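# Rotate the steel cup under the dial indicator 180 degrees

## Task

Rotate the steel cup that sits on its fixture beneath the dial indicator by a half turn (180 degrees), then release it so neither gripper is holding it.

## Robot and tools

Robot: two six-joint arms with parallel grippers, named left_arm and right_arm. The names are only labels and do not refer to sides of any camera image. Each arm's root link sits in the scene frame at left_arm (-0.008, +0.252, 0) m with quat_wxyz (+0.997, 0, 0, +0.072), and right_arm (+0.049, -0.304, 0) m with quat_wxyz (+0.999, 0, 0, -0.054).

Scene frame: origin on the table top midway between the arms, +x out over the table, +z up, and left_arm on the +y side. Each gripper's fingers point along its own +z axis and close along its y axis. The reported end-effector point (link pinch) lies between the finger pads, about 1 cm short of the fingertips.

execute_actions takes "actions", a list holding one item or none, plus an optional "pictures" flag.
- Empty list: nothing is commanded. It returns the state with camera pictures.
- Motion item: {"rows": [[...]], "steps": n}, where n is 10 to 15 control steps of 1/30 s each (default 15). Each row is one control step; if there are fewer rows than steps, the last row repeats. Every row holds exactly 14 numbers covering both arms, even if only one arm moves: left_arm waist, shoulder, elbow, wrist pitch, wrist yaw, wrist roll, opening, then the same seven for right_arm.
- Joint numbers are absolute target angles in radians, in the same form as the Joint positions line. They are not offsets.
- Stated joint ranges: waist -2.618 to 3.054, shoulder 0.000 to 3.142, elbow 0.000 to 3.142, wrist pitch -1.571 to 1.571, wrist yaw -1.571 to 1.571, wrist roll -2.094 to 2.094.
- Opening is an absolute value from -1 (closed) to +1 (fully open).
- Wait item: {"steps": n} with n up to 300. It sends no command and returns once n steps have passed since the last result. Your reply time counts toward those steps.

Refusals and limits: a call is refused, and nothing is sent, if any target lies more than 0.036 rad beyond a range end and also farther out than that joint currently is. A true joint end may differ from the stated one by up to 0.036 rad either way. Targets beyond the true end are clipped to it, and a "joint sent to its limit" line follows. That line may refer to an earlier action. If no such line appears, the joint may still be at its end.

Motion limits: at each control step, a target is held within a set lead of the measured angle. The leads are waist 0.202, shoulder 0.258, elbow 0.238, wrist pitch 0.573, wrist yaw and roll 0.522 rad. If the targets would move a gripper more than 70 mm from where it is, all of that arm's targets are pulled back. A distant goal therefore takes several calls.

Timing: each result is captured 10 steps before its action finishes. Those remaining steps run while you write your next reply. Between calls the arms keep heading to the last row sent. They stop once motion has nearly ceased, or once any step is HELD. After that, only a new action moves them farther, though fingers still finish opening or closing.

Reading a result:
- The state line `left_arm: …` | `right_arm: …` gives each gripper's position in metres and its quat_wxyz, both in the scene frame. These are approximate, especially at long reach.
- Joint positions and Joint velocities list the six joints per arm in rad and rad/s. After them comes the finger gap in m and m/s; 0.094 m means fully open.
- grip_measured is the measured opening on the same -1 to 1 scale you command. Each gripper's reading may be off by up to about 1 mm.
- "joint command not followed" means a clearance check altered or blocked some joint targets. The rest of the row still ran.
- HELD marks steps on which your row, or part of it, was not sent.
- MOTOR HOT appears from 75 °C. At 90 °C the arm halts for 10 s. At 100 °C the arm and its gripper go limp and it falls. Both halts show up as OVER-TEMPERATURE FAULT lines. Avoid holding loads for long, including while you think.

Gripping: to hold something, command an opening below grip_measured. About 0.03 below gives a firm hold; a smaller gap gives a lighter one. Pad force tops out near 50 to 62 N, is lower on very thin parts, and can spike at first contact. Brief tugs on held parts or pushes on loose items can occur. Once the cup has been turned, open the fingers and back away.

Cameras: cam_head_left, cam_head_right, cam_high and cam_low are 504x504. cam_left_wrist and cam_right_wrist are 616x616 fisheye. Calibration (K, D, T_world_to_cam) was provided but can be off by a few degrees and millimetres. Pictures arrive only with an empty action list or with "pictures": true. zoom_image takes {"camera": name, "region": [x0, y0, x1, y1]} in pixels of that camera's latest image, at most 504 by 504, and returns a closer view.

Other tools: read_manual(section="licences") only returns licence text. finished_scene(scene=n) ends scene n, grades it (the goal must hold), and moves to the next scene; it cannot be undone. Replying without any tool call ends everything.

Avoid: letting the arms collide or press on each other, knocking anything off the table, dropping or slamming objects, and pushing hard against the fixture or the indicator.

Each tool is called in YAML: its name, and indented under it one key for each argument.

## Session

execute_actions:
  actions: []

Scene clock: 0.00 s of 4800.00 s.
left_arm: end_effector_position=(+0.6064, +0.4701, +0.1309) grip_measured=+1.000 end_effector_quat_wxyz=(+0.297, -0.285, +0.711, -0.571) | right_arm: end_effector_position=(+0.3233, -0.1884, +0.1159) grip_measured=+1.000 end_effector_quat_wxyz=(-0.245, +0.753, -0.600, -0.116)
Joint positions: left_arm=[ 0.459  2.883  2.704 -0.426  1.262 -0.89   0.094] | right_arm=[ 0.203  1.469  1.052 -0.961 -0.517 -1.65   0.094]
Joint velocities: left_arm=[-0.007 -0.007 -0.007 -0.037 -0.022  0.081  0.   ] | right_arm=[ 0.007 -0.012 -0.012 -0.051  0.022  0.022  0.   ]
Motor temperatures (°C, as the motors report them): left_arm=[29 33 30 30 30 30] | right_arm=[26 33 31 32 30 26]
camera_calibration (this result's frames):
cam_left_wrist: T_world_to_cam=[[0.0320568, -0.218527, 0.975304, -0.0454765], [-0.996553, -0.0816962, 0.0144504, 0.659376], [0.0765209, -0.972405, -0.220393, 0.54261], [0, 0, 0, 1]] pos_world=[0.617039, 0.571567, 0.154412]
cam_right_wrist: T_world_to_cam=[[0.8977, 0.302701, 0.320167, -0.264863], [0.240809, -0.945586, 0.218809, -0.254497], [0.368979, -0.119326, -0.921746, 0.0555724], [0, 0, 0, 1]] pos_world=[0.278547, -0.153844, 0.19171]

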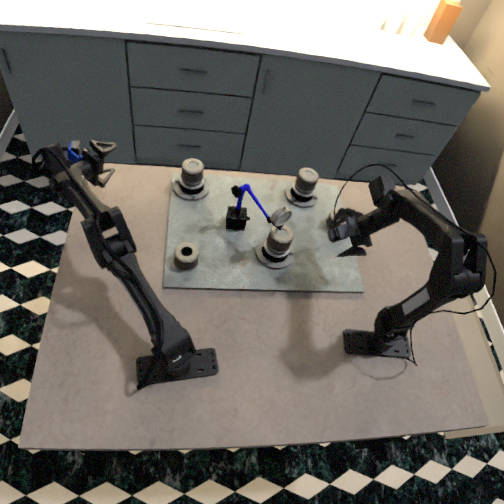

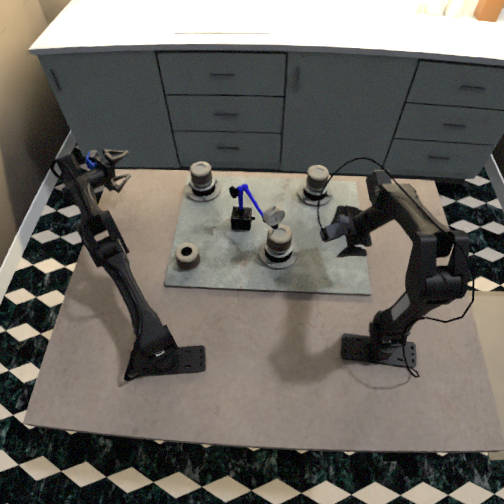

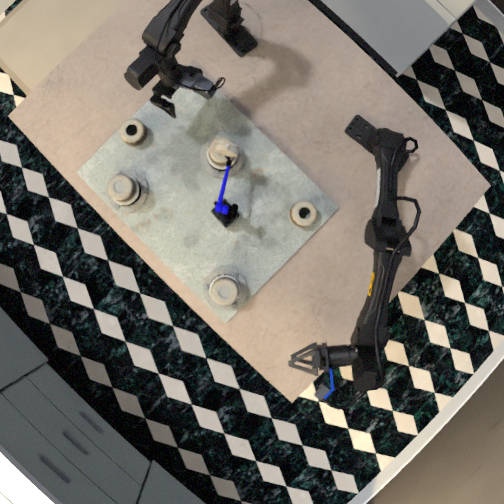

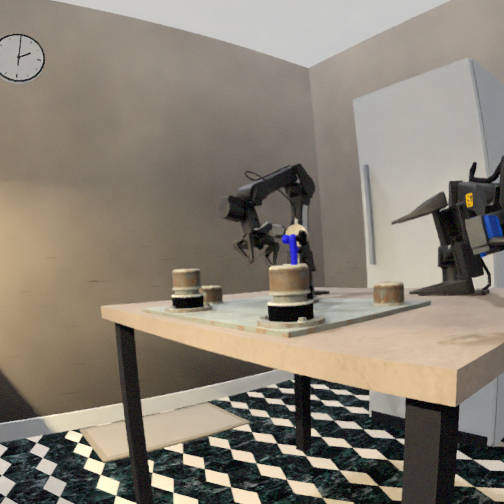

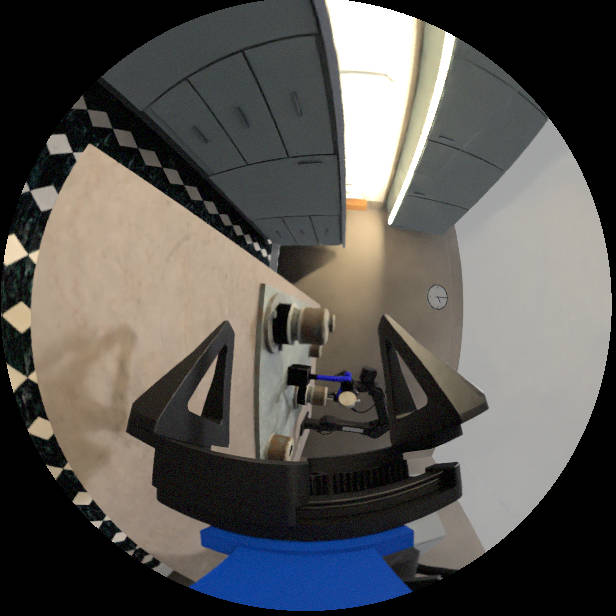

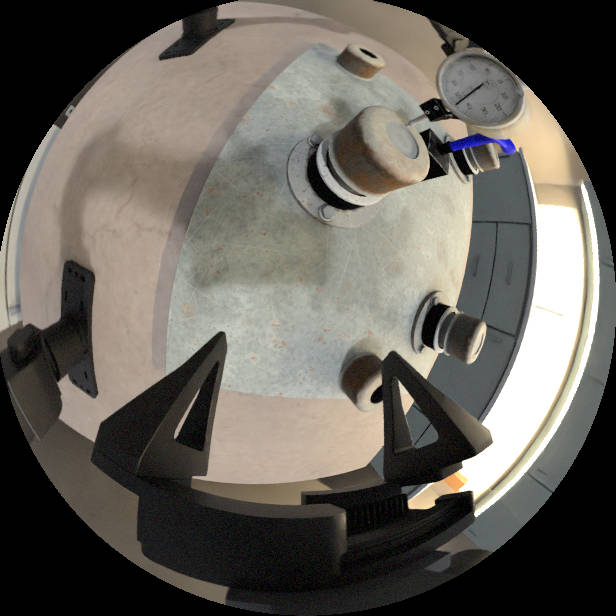

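zoom_image:
  camera: "cam_high"
  region: [160, 100, 300, 240]

zoom_image:
  camera: "cam_right_wrist"
  region: [270, 30, 540, 250]

zoom_image:
  camera: "cam_head_right"
  region: [210, 170, 330, 290]

zoom_image:
  camera: "cam_head_left"
  region: [210, 170, 330, 290]

Region (160, 100, 300, 240) of cam_high's 504x504 image, scaled by 3.600, with more detail than that image has.

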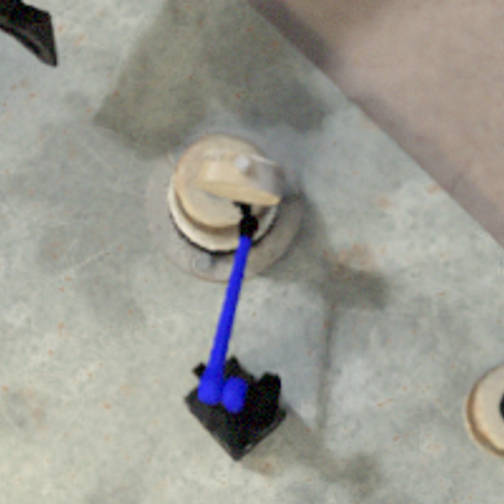

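Region (270, 30, 540, 250) of cam_right_wrist's 616x616 image, scaled by 1.867, with more detail than that image has; it fills the top 411 rows of this view, and the rest is white.

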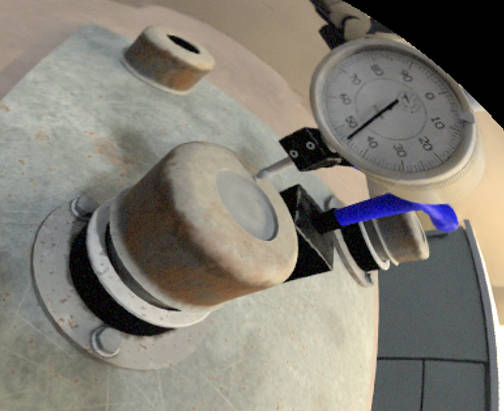

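Region (210, 170, 330, 290) of cam_head_right's 504x504 image, scaled by 4.200, with more detail than that image has.

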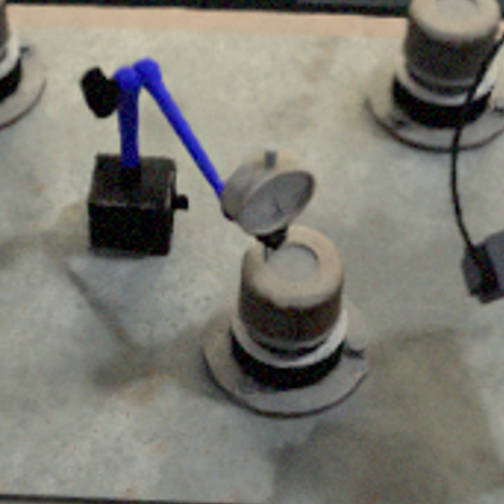

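Region (210, 170, 330, 290) of cam_head_left's 504x504 image, scaled by 4.200, with more detail than that image has.

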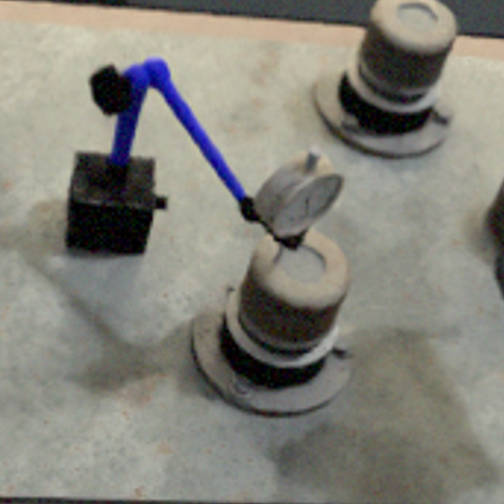

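zoom_image:
  camera: "cam_high"
  region: [110, 30, 250, 170]

zoom_image:
  camera: "cam_low"
  region: [200, 150, 340, 290]

zoom_image:
  camera: "cam_head_right"
  region: [300, 160, 420, 280]

zoom_image:
  camera: "cam_left_wrist"
  region: [260, 340, 400, 460]

Region (110, 30, 250, 170) of cam_high's 504x504 image, scaled by 3.600, with more detail than that image has.

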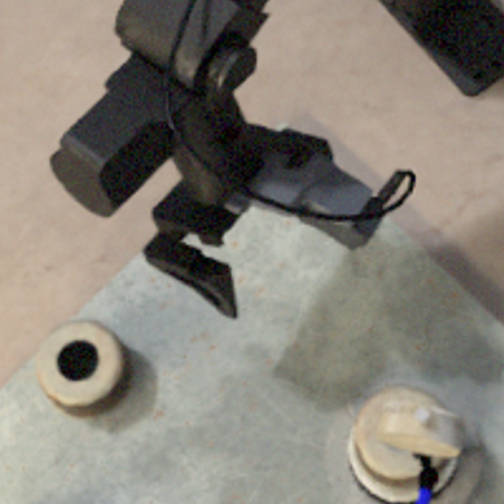

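Region (200, 150, 340, 290) of cam_low's 504x504 image, scaled by 3.600, with more detail than that image has.

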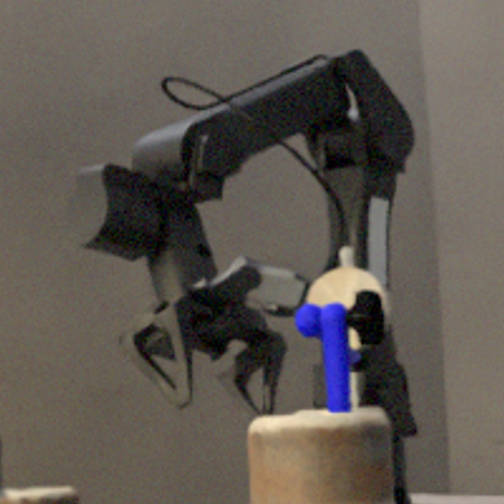

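Region (300, 160, 420, 280) of cam_head_right's 504x504 image, scaled by 4.200, with more detail than that image has.

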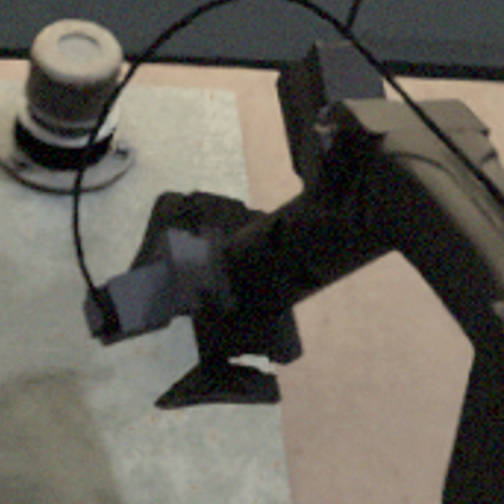

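Region (260, 340, 400, 460) of cam_left_wrist's 616x616 image, scaled by 3.600, with more detail than that image has; it fills the top 432 rows of this view, and the rest is white.

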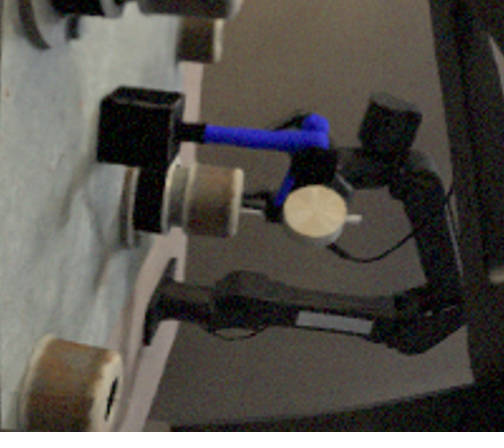

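execute_actions:
  actions:
    - {"rows": [[0.459,2.883,2.704,-0.426,1.262,-0.89,1,0.203,1.469,1.052,-0.9506,-0.5217,-1.6447,1],[0.459,2.883,2.704,-0.426,1.262,-0.89,1,0.203,1.469,1.052,-0.9334,-0.5299,-1.6350,1],[0.459,2.883,2.704,-0.426,1.262,-0.89,1,0.203,1.469,1.052,-0.9106,-0.5414,-1.6217,1],[0.459,2.883,2.704,-0.426,1.262,-0.89,1,0.203,1.474,1.049,-0.8872,-0.5532,-1.6061,1],[0.459,2.883,2.704,-0.426,1.262,-0.89,1,0.203,1.480,1.045,-0.8574,-0.5683,-1.5863,1],[0.459,2.883,2.704,-0.426,1.262,-0.89,1,0.203,1.485,1.042,-0.8216,-0.5864,-1.5624,1],[0.459,2.883,2.704,-0.426,1.262,-0.89,1,0.203,1.4909,1.0377,-0.7800,-0.6074,-1.5346,1],[0.459,2.883,2.704,-0.426,1.262,-0.89,1,0.203,1.4936,1.0336,-0.7330,-0.6312,-1.5033,1],[0.459,2.883,2.704,-0.426,1.262,-0.89,1,0.203,1.4980,1.0270,-0.6809,-0.6576,-1.4686,1],[0.459,2.883,2.704,-0.426,1.262,-0.89,1,0.203,1.5041,1.0177,-0.6243,-0.6862,-1.4308,1],[0.459,2.883,2.704,-0.426,1.262,-0.89,1,0.203,1.5118,1.0060,-0.5636,-0.7170,-1.3903,1],[0.459,2.883,2.704,-0.426,1.262,-0.89,1,0.203,1.5211,0.9920,-0.4993,-0.7495,-1.3474,1],[0.459,2.883,2.704,-0.426,1.262,-0.89,1,0.203,1.5319,0.9758,-0.4319,-0.7836,-1.3025,1],[0.459,2.883,2.704,-0.426,1.262,-0.89,1,0.203,1.5439,0.9576,-0.3621,-0.8189,-1.2560,1],[0.459,2.883,2.704,-0.426,1.262,-0.89,1,0.203,1.5572,0.9376,-0.2904,-0.8552,-1.2082,1]], "steps": 15}

execute_actions:
  actions:
    - {"rows": [[0.459,2.883,2.704,-0.426,1.262,-0.89,1,0.203,1.5715,0.9160,-0.2175,-0.8920,-1.1595,1],[0.459,2.883,2.704,-0.426,1.262,-0.89,1,0.203,1.5867,0.8931,-0.1440,-0.9293,-1.1105,1],[0.459,2.883,2.704,-0.426,1.262,-0.89,1,0.203,1.6026,0.8690,-0.0705,-0.9665,-1.0615,1],[0.459,2.883,2.704,-0.426,1.262,-0.89,1,0.203,1.6191,0.8441,0.0024,-1.0033,-1.0128,1],[0.459,2.883,2.704,-0.426,1.262,-0.89,1,0.203,1.6360,0.8187,0.0741,-1.0396,-0.9650,1],[0.459,2.883,2.704,-0.426,1.262,-0.89,1,0.203,1.6530,0.7930,0.1439,-1.0749,-0.9185,1],[0.459,2.883,2.704,-0.426,1.262,-0.89,1,0.203,1.6700,0.7673,0.2113,-1.1090,-0.8736,1],[0.459,2.883,2.704,-0.426,1.262,-0.89,1,0.203,1.6869,0.7419,0.2756,-1.1415,-0.8307,1],[0.459,2.883,2.704,-0.426,1.262,-0.89,1,0.203,1.7034,0.7170,0.3363,-1.1723,-0.7902,1],[0.459,2.883,2.704,-0.426,1.262,-0.89,1,0.203,1.7193,0.6929,0.3929,-1.2009,-0.7524,1],[0.459,2.883,2.704,-0.426,1.262,-0.89,1,0.203,1.7345,0.6700,0.4450,-1.2273,-0.7177,1],[0.459,2.883,2.704,-0.426,1.262,-0.89,1,0.203,1.7488,0.6484,0.4920,-1.2511,-0.6864,1],[0.459,2.883,2.704,-0.426,1.262,-0.89,1,0.203,1.7621,0.6284,0.5336,-1.2721,-0.6586,1],[0.459,2.883,2.704,-0.426,1.262,-0.89,1,0.203,1.7741,0.6102,0.5694,-1.2902,-0.6347,1],[0.459,2.883,2.704,-0.426,1.262,-0.89,1,0.206,1.7849,0.5940,0.5992,-1.3053,-0.6149,1]], "steps": 15}

execute_actions:
  actions:
    - {"rows": [[0.459,2.883,2.704,-0.426,1.262,-0.89,1,0.209,1.7942,0.5800,0.6219,-1.3172,-0.5998,1],[0.459,2.883,2.704,-0.426,1.262,-0.89,1,0.212,1.8019,0.5683,0.6367,-1.3262,-0.5898,1],[0.459,2.883,2.704,-0.426,1.262,-0.89,1,0.2128,1.8089,0.5601,0.6437,-1.3320,-0.5854,1],[0.459,2.883,2.704,-0.426,1.262,-0.89,1,0.2153,1.8161,0.5570,0.6316,-1.3347,-0.5892,1],[0.459,2.883,2.704,-0.426,1.262,-0.89,1,0.2193,1.8233,0.5665,0.6149,-1.3358,-0.5961,1],[0.459,2.883,2.704,-0.426,1.262,-0.89,1,0.2248,1.8305,0.5809,0.5972,-1.3372,-0.6038,1],[0.459,2.883,2.704,-0.426,1.262,-0.89,1,0.2318,1.8384,0.5977,0.5785,-1.3388,-0.6120,1],[0.459,2.883,2.704,-0.426,1.262,-0.89,1,0.2400,1.8477,0.6162,0.5700,-1.3406,-0.6179,1],[0.459,2.883,2.704,-0.426,1.262,-0.89,1,0.2494,1.8583,0.6294,0.5609,-1.3425,-0.6242,1],[0.459,2.883,2.704,-0.426,1.262,-0.89,1,0.2599,1.8701,0.6440,0.5513,-1.3445,-0.6309,1],[0.459,2.883,2.704,-0.426,1.262,-0.89,1,0.2711,1.8828,0.6597,0.5413,-1.3465,-0.6378,1],[0.459,2.883,2.704,-0.426,1.262,-0.89,1,0.2829,1.8962,0.6763,0.5311,-1.3487,-0.6448,1],[0.459,2.883,2.704,-0.426,1.262,-0.89,1,0.2952,1.9101,0.6935,0.5209,-1.3508,-0.6518,1],[0.459,2.883,2.704,-0.426,1.262,-0.89,1,0.3077,1.9242,0.7110,0.5109,-1.3528,-0.6587,1],[0.459,2.883,2.704,-0.426,1.262,-0.89,1,0.3202,1.9383,0.7284,0.5013,-1.3548,-0.6654,1]], "steps": 15}

execute_actions:
  actions:
    - {"rows": [[0.459,2.883,2.704,-0.426,1.262,-0.89,1,0.3325,1.9522,0.7456,0.4922,-1.3567,-0.6717,1],[0.459,2.883,2.704,-0.426,1.262,-0.89,1,0.3443,1.9656,0.7622,0.4837,-1.3585,-0.6776,1],[0.459,2.883,2.704,-0.426,1.262,-0.89,1,0.3556,1.9783,0.7779,0.4760,-1.3601,-0.6828,1],[0.459,2.883,2.704,-0.426,1.262,-0.89,1,0.3660,1.9901,0.7925,0.4693,-1.3615,-0.6875,1],[0.459,2.883,2.704,-0.426,1.262,-0.89,1,0.3754,2.0007,0.8057,0.4636,-1.3626,-0.6914,1],[0.459,2.883,2.704,-0.426,1.262,-0.89,1,0.3836,2.0100,0.8172,0.4591,-1.3636,-0.6945,1],[0.459,2.883,2.704,-0.426,1.262,-0.89,1,0.3906,2.0179,0.8270,0.4559,-1.3642,-0.6968,1],[0.459,2.883,2.704,-0.426,1.262,-0.89,1,0.3961,2.0242,0.8347,0.4539,-1.3647,-0.6981,1],[0.459,2.883,2.704,-0.426,1.262,-0.89,1,0.4001,2.0287,0.8403,0.4532,-1.3648,-0.6986,1],[0.459,2.883,2.704,-0.426,1.262,-0.89,1,0.4026,2.0315,0.8438,0.4532,-1.3648,-0.6986,1],[0.459,2.883,2.704,-0.426,1.262,-0.89,1,0.4034,2.0324,0.8449,0.4532,-1.3648,-0.6986,1]], "steps": 11}

execute_actions:
  actions:
    - {"steps": 20}
  pictures: true

Scene clock: 40.57 s of 4800.00 s.
left_arm: end_effector_position=(+0.6064, +0.4701, +0.1309) grip_measured=+1.000 end_effector_quat_wxyz=(+0.296, -0.285, +0.711, -0.571) | right_arm: end_effector_position=(+0.3298, -0.1868, +0.1178) grip_measured=+1.000 end_effector_quat_wxyz=(-0.256, +0.748, -0.602, -0.110)
Joint positions: left_arm=[ 0.459  2.883  2.704 -0.426  1.262 -0.892  0.094] | right_arm=[ 0.203  1.469  1.052 -0.931 -0.523 -1.632  0.094]
Joint velocities: left_arm=[-0.002 -0.017  0.007 -0.007  0.037  0.022  0.   ] | right_arm=[-0.002 -0.017  0.002  0.432 -0.139  0.3    0.   ]
Motor temperatures (°C, as the motors report them): left_arm=[29 54 33 33 30 30] | right_arm=[26 34 35 32 31 26]
Steps of this call (steps 1 to 90: nothing new was sent; then 37.40 s passed at rest; steps 91 to 95: the first 5 steps of this action). Readings (joint positions):
91: left_arm=[0.459 2.883 2.704 -0.426 1.262 -0.890] | right_arm=[0.203 1.469 1.052 -0.961 -0.517 -1.650]
92: left_arm=[0.459 2.883 2.704 -0.426 1.262 -0.891] | right_arm=[0.203 1.469 1.052 -0.959 -0.517 -1.649]
94: left_arm=[0.459 2.883 2.704 -0.426 1.262 -0.892] | right_arm=[0.203 1.469 1.052 -0.944 -0.519 -1.640]
95: the state above

Scene clock: 41.07 s of 4800.00 s.
left_arm: end_effector_position=(+0.6064, +0.4701, +0.1309) grip_measured=+1.000 end_effector_quat_wxyz=(+0.296, -0.286, +0.711, -0.571) | right_arm: end_effector_position=(+0.3953, -0.1328, +0.1211) grip_measured=+1.000 end_effector_quat_wxyz=(-0.454, +0.615, -0.614, -0.197)
Joint positions: left_arm=[ 0.459  2.883  2.704 -0.426  1.262 -0.893  0.094] | right_arm=[ 0.203  1.588  0.876 -0.206 -0.874 -1.164  0.094]
Joint velocities: left_arm=[-0.022  0.002  0.002 -0.022  0.007  0.051  0.   ] | right_arm=[-0.027  0.505 -0.72   1.985 -0.945  1.238  0.   ]
Motor temperatures (°C, as the motors report them): left_arm=[29 54 33 33 30 30] | right_arm=[26 34 35 32 31 26]
Steps of this call (steps 1 to 10: the last 10 steps of your previous action; steps 11 to 15: the first 5 steps of this action). Readings (joint positions):
11: left_arm=[0.459 2.883 2.704 -0.426 1.262 -0.893] | right_arm=[0.203 1.523 0.968 -0.472 -0.742 -1.338]
12: left_arm=[0.459 2.883 2.704 -0.426 1.262 -0.893] | right_arm=[0.203 1.537 0.947 -0.407 -0.774 -1.296]
14: left_arm=[0.459 2.883 2.704 -0.426 1.262 -0.893] | right_arm=[0.203 1.571 0.901 -0.274 -0.840 -1.209]
15: the state above

Scene clock: 41.57 s of 4800.00 s.
left_arm: end_effector_position=(+0.6064, +0.4701, +0.1309) grip_measured=+1.000 end_effector_quat_wxyz=(+0.296, -0.286, +0.711, -0.571) | right_arm: end_effector_position=(+0.3457, -0.1037, +0.0891) grip_measured=+1.000 end_effector_quat_wxyz=(-0.481, +0.502, -0.584, -0.419)
Joint positions: left_arm=[ 0.459  2.883  2.704 -0.426  1.262 -0.893  0.094] | right_arm=[ 0.203  1.795  0.573  0.542 -1.27  -0.649  0.094]
Joint velocities: left_arm=[-0.007 -0.012 -0.007 -0.022  0.081 -0.037  0.   ] | right_arm=[ 0.017  0.178 -0.081  0.344 -0.315  0.315  0.   ]
Motor temperatures (°C, as the motors report them): left_arm=[29 54 33 33 30 30] | right_arm=[26 34 35 32 31 26]
Steps of this call (steps 1 to 10: the last 10 steps of your previous action; steps 11 to 15: the first 5 steps of this action). Readings (joint positions):
11: left_arm=[0.459 2.883 2.704 -0.426 1.262 -0.893] | right_arm=[0.203 1.762 0.617 0.437 -1.205 -0.725]
12: left_arm=[0.459 2.883 2.704 -0.426 1.262 -0.893] | right_arm=[0.203 1.772 0.601 0.474 -1.225 -0.700]
14: left_arm=[0.459 2.883 2.704 -0.426 1.262 -0.893] | right_arm=[0.203 1.788 0.578 0.528 -1.257 -0.662]
15: the state above

Scene clock: 41.93 s of 4800.00 s.
left_arm: end_effector_position=(+0.6064, +0.4701, +0.1309) grip_measured=+1.000 end_effector_quat_wxyz=(+0.296, -0.286, +0.711, -0.571) | right_arm: end_effector_position=(+0.3488, -0.0690, +0.0900) grip_measured=+1.000 end_effector_quat_wxyz=(-0.462, +0.535, -0.538, -0.461)
Joint positions: left_arm=[ 0.459  2.883  2.704 -0.426  1.262 -0.893  0.094] | right_arm=[ 0.299  1.907  0.698  0.544 -1.326 -0.648  0.094]
Joint velocities: left_arm=[-0.007 -0.007  0.002 -0.007  0.051 -0.022  0.   ] | right_arm=[ 0.349  0.383  0.525 -0.139 -0.11  -0.11   0.   ]
Motor temperatures (°C, as the motors report them): left_arm=[29 54 33 33 30 30] | right_arm=[26 34 35 32 31 26]
Steps of this call (steps 1 to 10: the last 10 steps of your previous action; step 11: the first step of this action). Readings (joint positions):
11: the state above

Scene clock: 42.60 s of 4800.00 s.
left_arm: end_effector_position=(+0.6064, +0.4701, +0.1309) grip_measured=+1.000 end_effector_quat_wxyz=(+0.296, -0.286, +0.711, -0.571) | right_arm: end_effector_position=(+0.3481, -0.0339, +0.0803) grip_measured=+1.000 end_effector_quat_wxyz=(-0.435, +0.564, -0.505, -0.488)
Joint positions: left_arm=[ 0.459  2.883  2.704 -0.426  1.262 -0.893  0.094] | right_arm=[ 0.394  2.013  0.823  0.481 -1.345 -0.694  0.094]
Joint velocities: left_arm=[-0.002  0.012  0.002  0.022 -0.007  0.037  0.   ] | right_arm=[-0.007 -0.007 -0.007 -0.081 -0.051  0.007  0.   ]
Motor temperatures (°C, as the motors report them): left_arm=[29 54 33 33 30 30] | right_arm=[26 34 35 32 31 26]
Kept back: nothing.
Steps of this call (steps 1 to 10: the last 10 steps of your previous action; steps 11 to 20: the robot went on to your last target). Readings (joint positions):
1: left_arm=[0.459 2.883 2.704 -0.426 1.262 -0.893] | right_arm=[0.311 1.921 0.716 0.539 -1.329 -0.653]
2: left_arm=[0.459 2.883 2.704 -0.426 1.262 -0.893] | right_arm=[0.323 1.935 0.733 0.532 -1.331 -0.658]
4: left_arm=[0.459 2.883 2.704 -0.426 1.262 -0.893] | right_arm=[0.347 1.960 0.764 0.520 -1.335 -0.668]
8: left_arm=[0.459 2.883 2.704 -0.426 1.262 -0.893] | right_arm=[0.382 2.000 0.808 0.498 -1.340 -0.683]
20: the state above
camera_calibration (this result's frames):
cam_left_wrist: T_world_to_cam=[[0.0338303, -0.216567, 0.975682, -0.0475228], [-0.996488, -0.082126, 0.0163227, 0.659294], [0.0765938, -0.972807, -0.218584, 0.542518], [0, 0, 0, 1]] pos_world=[0.617033, 0.571619, 0.154192]
cam_right_wrist: T_world_to_cam=[[0.976429, 0.123693, 0.176881, -0.344448], [0.21076, -0.723151, -0.657749, -0.0182391], [0.0465529, 0.679524, -0.732175, 0.156132], [0, 0, 0, 1]] pos_world=[0.332904, -0.0766794, 0.163246]

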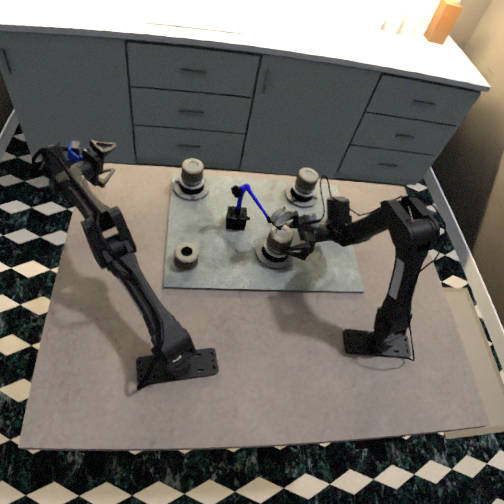

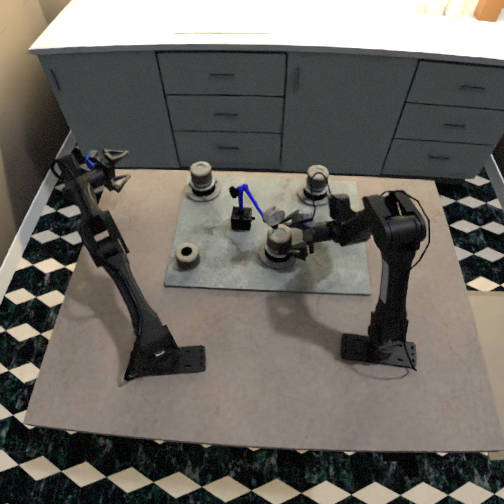

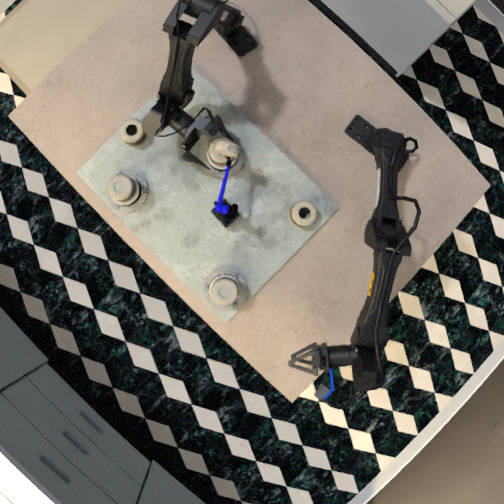

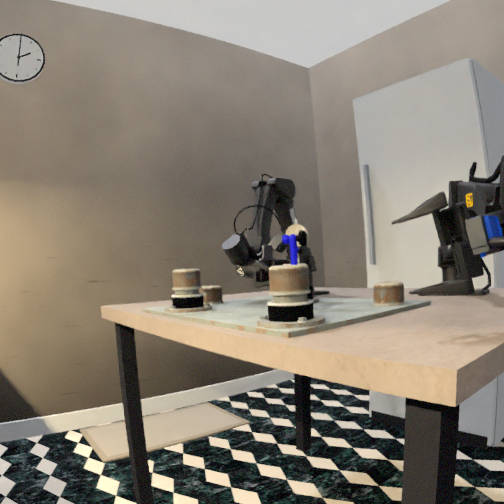

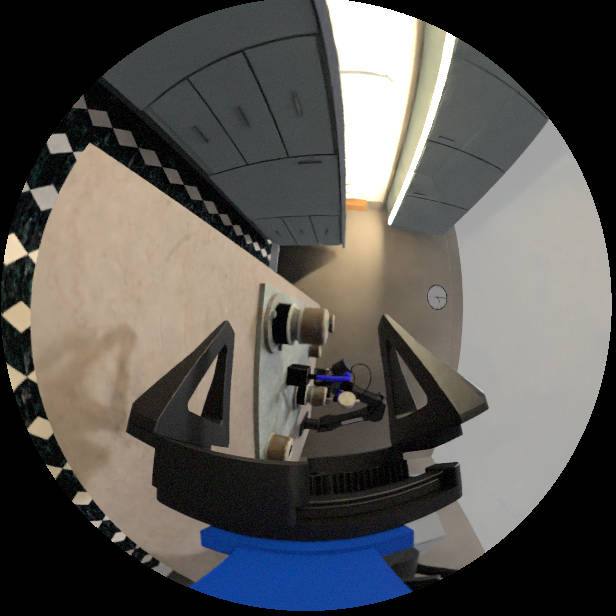

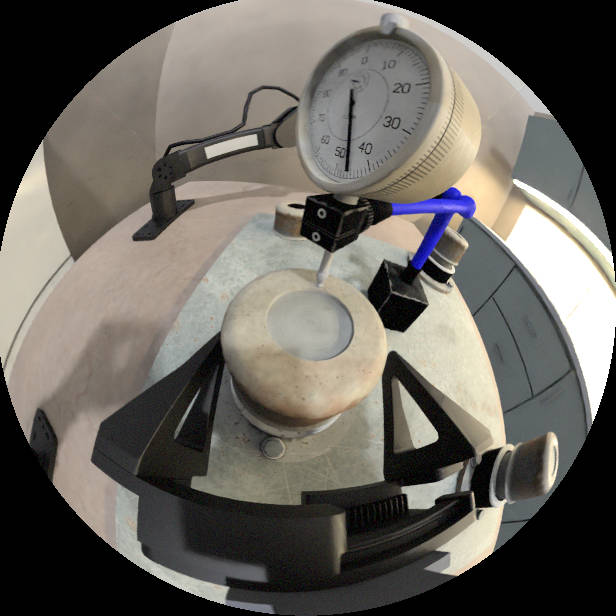

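execute_actions:
  actions:
    - {"rows": [[0.459,2.8798,2.7012,-0.426,1.262,-0.893,1,0.4034,2.0324,0.8449,0.4532,-1.3648,-0.6986,1],[0.459,2.8701,2.6930,-0.426,1.262,-0.893,1,0.4034,2.0324,0.8449,0.4532,-1.3648,-0.6986,1],[0.459,2.8541,2.6794,-0.426,1.262,-0.893,1,0.4034,2.0324,0.8449,0.4532,-1.3648,-0.6986,1],[0.459,2.8319,2.6606,-0.426,1.262,-0.893,1,0.4034,2.0324,0.8449,0.4532,-1.3648,-0.6986,1],[0.459,2.8038,2.6367,-0.426,1.262,-0.893,1,0.4034,2.0324,0.8449,0.4532,-1.3648,-0.6986,1],[0.459,2.7700,2.6081,-0.426,1.262,-0.893,1,0.4034,2.0324,0.8449,0.4532,-1.3648,-0.6986,1],[0.459,2.7311,2.5751,-0.426,1.262,-0.893,1,0.4034,2.0324,0.8449,0.4532,-1.3648,-0.6986,1],[0.459,2.6873,2.5379,-0.426,1.262,-0.893,1,0.4034,2.0324,0.8449,0.4532,-1.3648,-0.6986,1],[0.459,2.6392,2.4971,-0.426,1.262,-0.893,1,0.4034,2.0324,0.8449,0.4532,-1.3648,-0.6986,1],[0.459,2.5873,2.4530,-0.426,1.262,-0.893,1,0.4034,2.0324,0.8449,0.4532,-1.3648,-0.6986,1],[0.459,2.5321,2.4062,-0.426,1.262,-0.893,1,0.4034,2.0324,0.8449,0.4532,-1.3648,-0.6986,1],[0.459,2.4743,2.3571,-0.426,1.262,-0.893,1,0.4034,2.0324,0.8449,0.4532,-1.3648,-0.6986,1],[0.459,2.4145,2.3064,-0.426,1.262,-0.893,1,0.4034,2.0324,0.8449,0.4532,-1.3648,-0.6986,1],[0.459,2.3533,2.2545,-0.426,1.262,-0.893,1,0.4034,2.0324,0.8449,0.4532,-1.3648,-0.6986,1],[0.459,2.2915,2.2020,-0.426,1.262,-0.893,1,0.4034,2.0324,0.8449,0.4532,-1.3648,-0.6986,1]], "steps": 15}

execute_actions:
  actions:
    - {"rows": [[0.459,2.2297,2.1495,-0.426,1.262,-0.893,1,0.4034,2.0324,0.8449,0.4532,-1.3648,-0.6986,1],[0.459,2.1685,2.0976,-0.426,1.262,-0.893,1,0.4034,2.0324,0.8449,0.4532,-1.3648,-0.6986,1],[0.459,2.1087,2.0469,-0.426,1.262,-0.893,1,0.4034,2.0324,0.8449,0.4532,-1.3648,-0.6986,1],[0.459,2.0509,1.9978,-0.426,1.262,-0.893,1,0.4034,2.0324,0.8449,0.4532,-1.3648,-0.6986,1],[0.459,1.9958,1.9510,-0.426,1.262,-0.893,1,0.4034,2.0324,0.8449,0.4532,-1.3648,-0.6986,1],[0.459,1.9438,1.9069,-0.426,1.262,-0.893,1,0.4034,2.0324,0.8449,0.4532,-1.3648,-0.6986,1],[0.459,1.8957,1.8661,-0.426,1.262,-0.893,1,0.4034,2.0324,0.8449,0.4532,-1.3648,-0.6986,1],[0.459,1.8519,1.8289,-0.426,1.262,-0.893,1,0.4034,2.0324,0.8449,0.4532,-1.3648,-0.6986,1],[0.459,1.8130,1.7959,-0.426,1.262,-0.893,1,0.4034,2.0324,0.8449,0.4532,-1.3648,-0.6986,1],[0.459,1.7792,1.7673,-0.426,1.262,-0.893,1,0.4034,2.0324,0.8449,0.4532,-1.3648,-0.6986,1],[0.459,1.7511,1.7434,-0.426,1.262,-0.893,1,0.4034,2.0324,0.8449,0.4532,-1.3648,-0.6986,1],[0.459,1.7289,1.7246,-0.426,1.262,-0.893,1,0.4034,2.0324,0.8449,0.4532,-1.3648,-0.6986,1],[0.459,1.7129,1.7110,-0.426,1.262,-0.893,1,0.4034,2.0324,0.8449,0.4532,-1.3648,-0.6986,1],[0.459,1.7032,1.7028,-0.426,1.262,-0.893,1,0.4034,2.0324,0.8449,0.4532,-1.3648,-0.6986,1],[0.459,1.700,1.700,-0.426,1.262,-0.893,1,0.4034,2.0324,0.8449,0.4532,-1.3648,-0.6986,1]], "steps": 15}

zoom_image:
  camera: "cam_right_wrist"
  region: [180, 240, 440, 480]

Scene clock: 46.63 s of 4800.00 s.
left_arm: end_effector_position=(+0.6049, +0.4692, +0.1304) grip_measured=+1.000 end_effector_quat_wxyz=(+0.291, -0.291, +0.710, -0.572) | right_arm: end_effector_position=(+0.3480, -0.0339, +0.0802) grip_measured=+1.000 end_effector_quat_wxyz=(-0.435, +0.564, -0.505, -0.488)
Joint positions: left_arm=[ 0.459  2.866  2.674 -0.426  1.26  -0.895  0.094] | right_arm=[ 0.394  2.013  0.823  0.48  -1.345 -0.695  0.094]
Joint velocities: left_arm=[-0.007 -0.335 -0.569 -0.007 -0.066  0.007  0.   ] | right_arm=[ 0.007  0.007  0.012  0.022 -0.007 -0.007  0.   ]
Motor temperatures (°C, as the motors report them): left_arm=[29 54 33 33 30 30] | right_arm=[26 35 35 32 31 26]
Steps of this call (steps 1 to 15: the robot went on to your last target; steps 16 to 90: nothing new was sent; then 0.87 s passed at rest; steps 91 to 95: the first 5 steps of this action). Readings (joint positions):
91: left_arm=[0.459 2.883 2.704 -0.426 1.262 -0.893] | right_arm=[0.394 2.013 0.823 0.480 -1.345 -0.695]
92: left_arm=[0.459 2.883 2.704 -0.426 1.262 -0.894] | right_arm=[0.394 2.013 0.823 0.480 -1.345 -0.695]
94: left_arm=[0.459 2.876 2.692 -0.426 1.261 -0.894] | right_arm=[0.394 2.013 0.823 0.480 -1.345 -0.695]
95: the state above

Scene clock: 47.13 s of 4800.00 s.
left_arm: end_effector_position=(+0.5210, +0.4122, +0.3129) grip_measured=+1.000 end_effector_quat_wxyz=(+0.330, -0.264, +0.713, -0.559) | right_arm: end_effector_position=(+0.3480, -0.0339, +0.0802) grip_measured=+1.000 end_effector_quat_wxyz=(-0.435, +0.564, -0.505, -0.488)
Joint positions: left_arm=[ 0.459  2.158  2.066 -0.424  1.247 -0.899  0.094] | right_arm=[ 0.394  2.013  0.823  0.48  -1.345 -0.695  0.094]
Joint velocities: left_arm=[-0.007 -2.078 -1.59  -0.007 -0.037 -0.051  0.   ] | right_arm=[ 0.007 -0.017  0.007 -0.051 -0.037 -0.022  0.   ]
Motor temperatures (°C, as the motors report them): left_arm=[29 55 33 33 30 30] | right_arm=[26 35 35 32 31 26]
Steps of this call (steps 1 to 10: the last 10 steps of your previous action; steps 11 to 15: the first 5 steps of this action). Readings (joint positions):
11: left_arm=[0.459 2.427 2.270 -0.433 1.249 -0.899] | right_arm=[0.394 2.013 0.823 0.480 -1.345 -0.695]
12: left_arm=[0.459 2.364 2.223 -0.432 1.248 -0.899] | right_arm=[0.394 2.013 0.823 0.480 -1.345 -0.695]
14: left_arm=[0.459 2.230 2.121 -0.427 1.247 -0.899] | right_arm=[0.394 2.013 0.823 0.480 -1.345 -0.695]
15: the state above

Region (180, 240, 440, 480) of cam_right_wrist's 616x616 image, scaled by 1.938, with more detail than that image has; it fills the top 465 rows of this view, and the rest is white.

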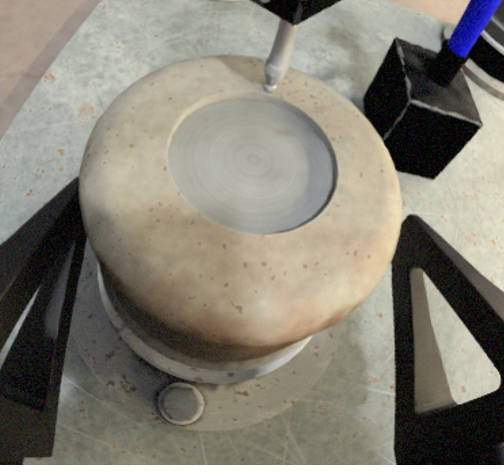

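execute_actions:
  actions:
    - {"rows": [[0.459,1.700,1.700,-0.426,1.262,-0.893,1,0.4010,2.0200,0.8360,0.4540,-1.3665,-0.7000,1],[0.459,1.700,1.700,-0.426,1.262,-0.893,1,0.3985,2.0070,0.8260,0.4545,-1.3680,-0.7015,1],[0.459,1.700,1.700,-0.426,1.262,-0.893,1,0.3960,1.9950,0.8170,0.4550,-1.3695,-0.7030,1],[0.459,1.700,1.700,-0.426,1.262,-0.893,1,0.3945,1.9880,0.8100,0.4550,-1.3710,-0.7040,1],[0.459,1.700,1.700,-0.426,1.262,-0.893,1,0.3945,1.9840,0.8055,0.4550,-1.3725,-0.7050,1],[0.459,1.700,1.700,-0.426,1.262,-0.893,1,0.3945,1.9800,0.8010,0.4550,-1.3740,-0.7060,1],[0.459,1.700,1.700,-0.426,1.262,-0.893,1,0.3945,1.9760,0.7965,0.4550,-1.3750,-0.7068,0.95],[0.459,1.700,1.700,-0.426,1.262,-0.893,1,0.3945,1.9725,0.7925,0.4550,-1.3757,-0.7073,0.88],[0.459,1.700,1.700,-0.426,1.262,-0.893,1,0.3945,1.9700,0.7895,0.4550,-1.3760,-0.7075,0.81],[0.459,1.700,1.700,-0.426,1.262,-0.893,1,0.3945,1.9685,0.7878,0.4550,-1.3760,-0.7075,0.75],[0.459,1.700,1.700,-0.426,1.262,-0.893,1,0.3945,1.9680,0.7870,0.4550,-1.3760,-0.7075,0.70],[0.459,1.700,1.700,-0.426,1.262,-0.893,1,0.3945,1.9680,0.7870,0.4550,-1.3760,-0.7075,0.66],[0.459,1.700,1.700,-0.426,1.262,-0.893,1,0.3945,1.9680,0.7870,0.4550,-1.3760,-0.7075,0.63],[0.459,1.700,1.700,-0.426,1.262,-0.893,1,0.3945,1.9680,0.7870,0.4550,-1.3760,-0.7075,0.62],[0.459,1.700,1.700,-0.426,1.262,-0.893,1,0.3945,1.9680,0.7870,0.4550,-1.3760,-0.7075,0.62]], "steps": 15}

execute_actions:
  actions:
    - {"steps": 16}
  pictures: true

zoom_image:
  camera: "cam_right_wrist"
  region: [180, 240, 440, 480]

Scene clock: 53.70 s of 4800.00 s.
left_arm: end_effector_position=(+0.4278, +0.3470, +0.3922) grip_measured=+1.000 end_effector_quat_wxyz=(+0.364, -0.225, +0.714, -0.554) | right_arm: end_effector_position=(+0.3476, -0.0339, +0.0806) grip_measured=+1.000 end_effector_quat_wxyz=(-0.435, +0.565, -0.503, -0.488)
Joint positions: left_arm=[ 0.459  1.7    1.707 -0.419  1.263 -0.9    0.094] | right_arm=[ 0.394  2.013  0.823  0.48  -1.348 -0.698  0.094]
Joint velocities: left_arm=[-0.007 -0.007 -0.012  0.066 -0.007  0.037  0.   ] | right_arm=[-0.007  0.007 -0.002  0.037 -0.081  0.007  0.   ]
Motor temperatures (°C, as the motors report them): left_arm=[29 50 33 34 30 30] | right_arm=[27 35 35 32 31 26]
Steps of this call (steps 1 to 10: the last 10 steps of your previous action; steps 11 to 30: the robot went on to your last target; steps 31 to 90: nothing new was sent; then 3.40 s passed at rest; steps 91 to 95: the first 5 steps of this action). Readings (joint positions):
91: left_arm=[0.459 1.700 1.707 -0.419 1.263 -0.900] | right_arm=[0.394 2.013 0.823 0.480 -1.345 -0.695]
92: left_arm=[0.459 1.700 1.707 -0.419 1.263 -0.900] | right_arm=[0.394 2.013 0.823 0.480 -1.346 -0.696]
94: left_arm=[0.459 1.700 1.707 -0.419 1.263 -0.900] | right_arm=[0.394 2.013 0.823 0.480 -1.347 -0.697]
95: the state above

Scene clock: 54.23 s of 4800.00 s.
left_arm: end_effector_position=(+0.4278, +0.3470, +0.3922) grip_measured=+1.000 end_effector_quat_wxyz=(+0.364, -0.225, +0.714, -0.554) | right_arm: end_effector_position=(+0.3413, -0.0354, +0.0822) grip_measured=+0.623 end_effector_quat_wxyz=(-0.435, +0.565, -0.500, -0.491)
Joint positions: left_arm=[ 0.459  1.7    1.707 -0.419  1.263 -0.9    0.094] | right_arm=[ 0.394  1.996  0.802  0.479 -1.356 -0.704  0.076]
Joint velocities: left_arm=[-0.007 -0.002 -0.007  0.037 -0.081 -0.022  0.   ] | right_arm=[-0.007 -0.002 -0.012 -0.051 -0.037  0.007  0.   ]
Motor temperatures (°C, as the motors report them): left_arm=[29 50 33 34 30 30] | right_arm=[27 35 35 32 31 26]
Kept back: nothing.
Steps of this call (steps 1 to 10: the last 10 steps of your previous action; steps 11 to 16: the robot went on to your last target). Readings (joint positions):
1: left_arm=[0.459 1.700 1.707 -0.419 1.263 -0.900] | right_arm=[0.394 2.013 0.823 0.480 -1.349 -0.699]
2: left_arm=[0.459 1.700 1.707 -0.419 1.263 -0.900] | right_arm=[0.394 2.012 0.822 0.480 -1.350 -0.699]
4: left_arm=[0.459 1.700 1.707 -0.419 1.263 -0.900] | right_arm=[0.394 2.007 0.813 0.480 -1.351 -0.701]
8: left_arm=[0.459 1.700 1.707 -0.419 1.263 -0.900] | right_arm=[0.394 1.997 0.802 0.479 -1.355 -0.702]
16: the state above
camera_calibration (this result's frames):
cam_left_wrist: T_world_to_cam=[[-0.1145, -0.31602, 0.941818, -0.211906], [-0.986513, -0.0754551, -0.145252, 0.523786], [0.116968, -0.945747, -0.303118, 0.500032], [0, 0, 0, 1]] pos_world=[0.433971, 0.44546, 0.427226]
cam_right_wrist: T_world_to_cam=[[0.974959, 0.132329, 0.178728, -0.337246], [0.218669, -0.716739, -0.66217, -0.0187705], [0.040477, 0.684671, -0.727727, 0.160785], [0, 0, 0, 1]] pos_world=[0.326397, -0.0789108, 0.164853]

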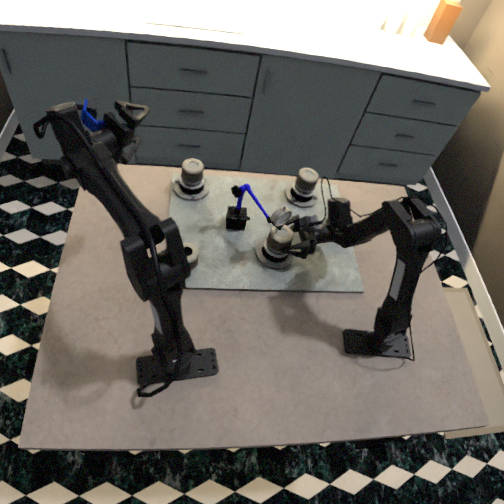

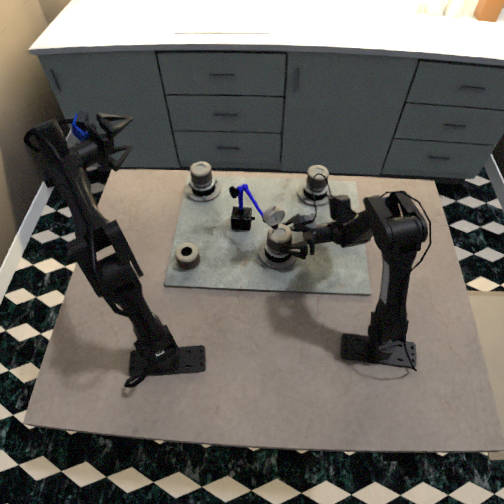

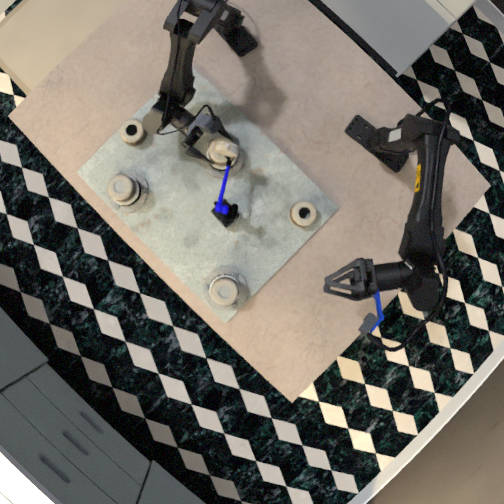

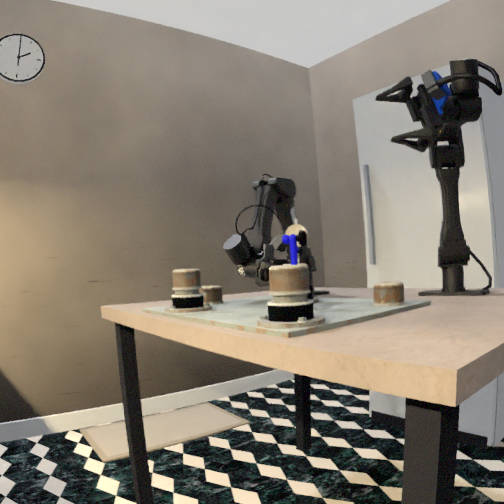

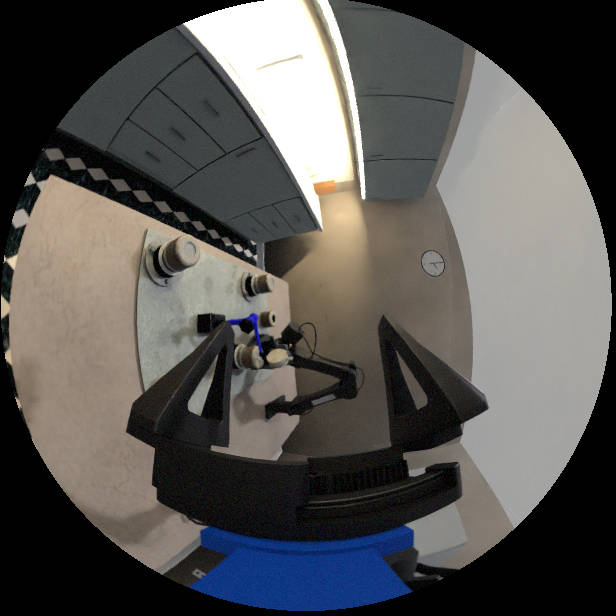

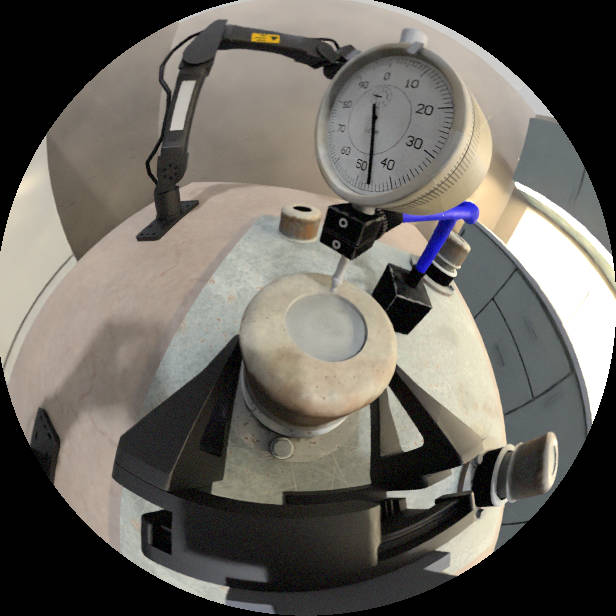

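Region (180, 240, 440, 480) of cam_right_wrist's 616x616 image, scaled by 1.938, with more detail than that image has; it fills the top 465 rows of this view, and the rest is white.

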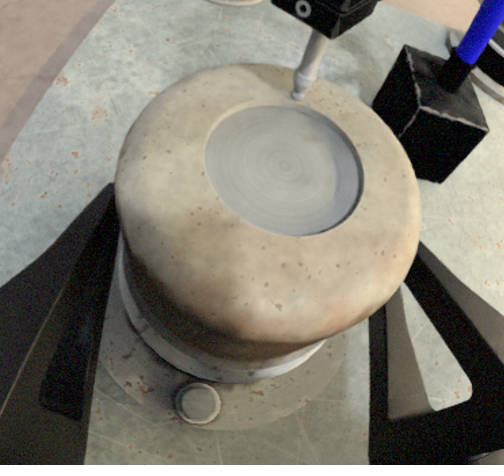

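zoom_image:
  camera: "cam_right_wrist"
  region: [290, 20, 510, 300]

zoom_image:
  camera: "cam_high"
  region: [150, 90, 270, 210]

zoom_image:
  camera: "cam_left_wrist"
  region: [220, 300, 360, 420]

zoom_image:
  camera: "cam_head_right"
  region: [240, 180, 360, 280]

Region (290, 20, 510, 300) of cam_right_wrist's 616x616 image, scaled by 1.800, with more detail than that image has; it fills the left 396 columns of this view, and the rest is white.

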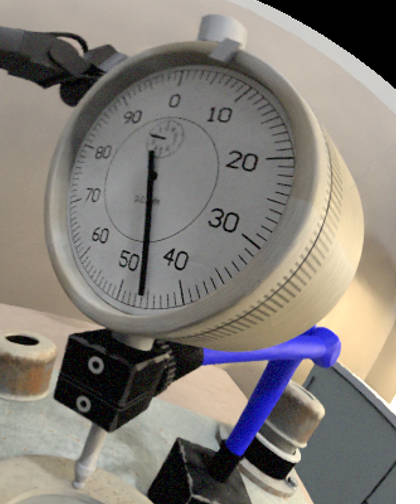

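Region (150, 90, 270, 210) of cam_high's 504x504 image, scaled by 4.200, with more detail than that image has.

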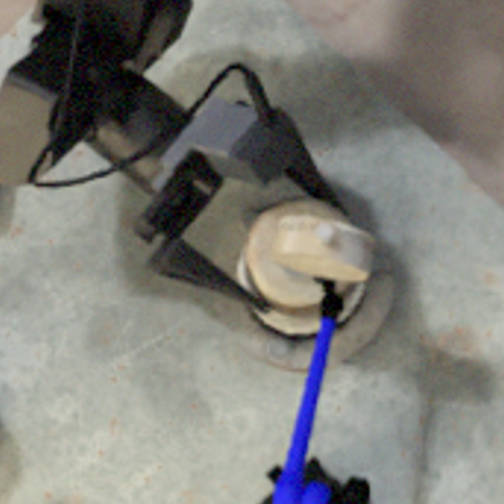

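Region (220, 300, 360, 420) of cam_left_wrist's 616x616 image, scaled by 3.600, with more detail than that image has; it fills the top 432 rows of this view, and the rest is white.

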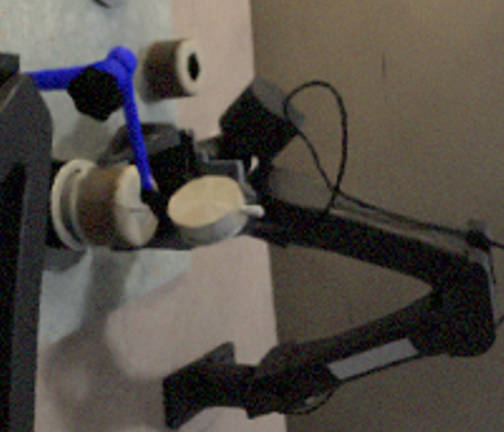

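Region (240, 180, 360, 280) of cam_head_right's 504x504 image, scaled by 4.200, with more detail than that image has.

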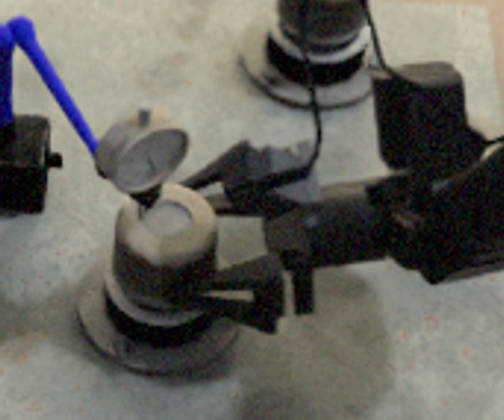

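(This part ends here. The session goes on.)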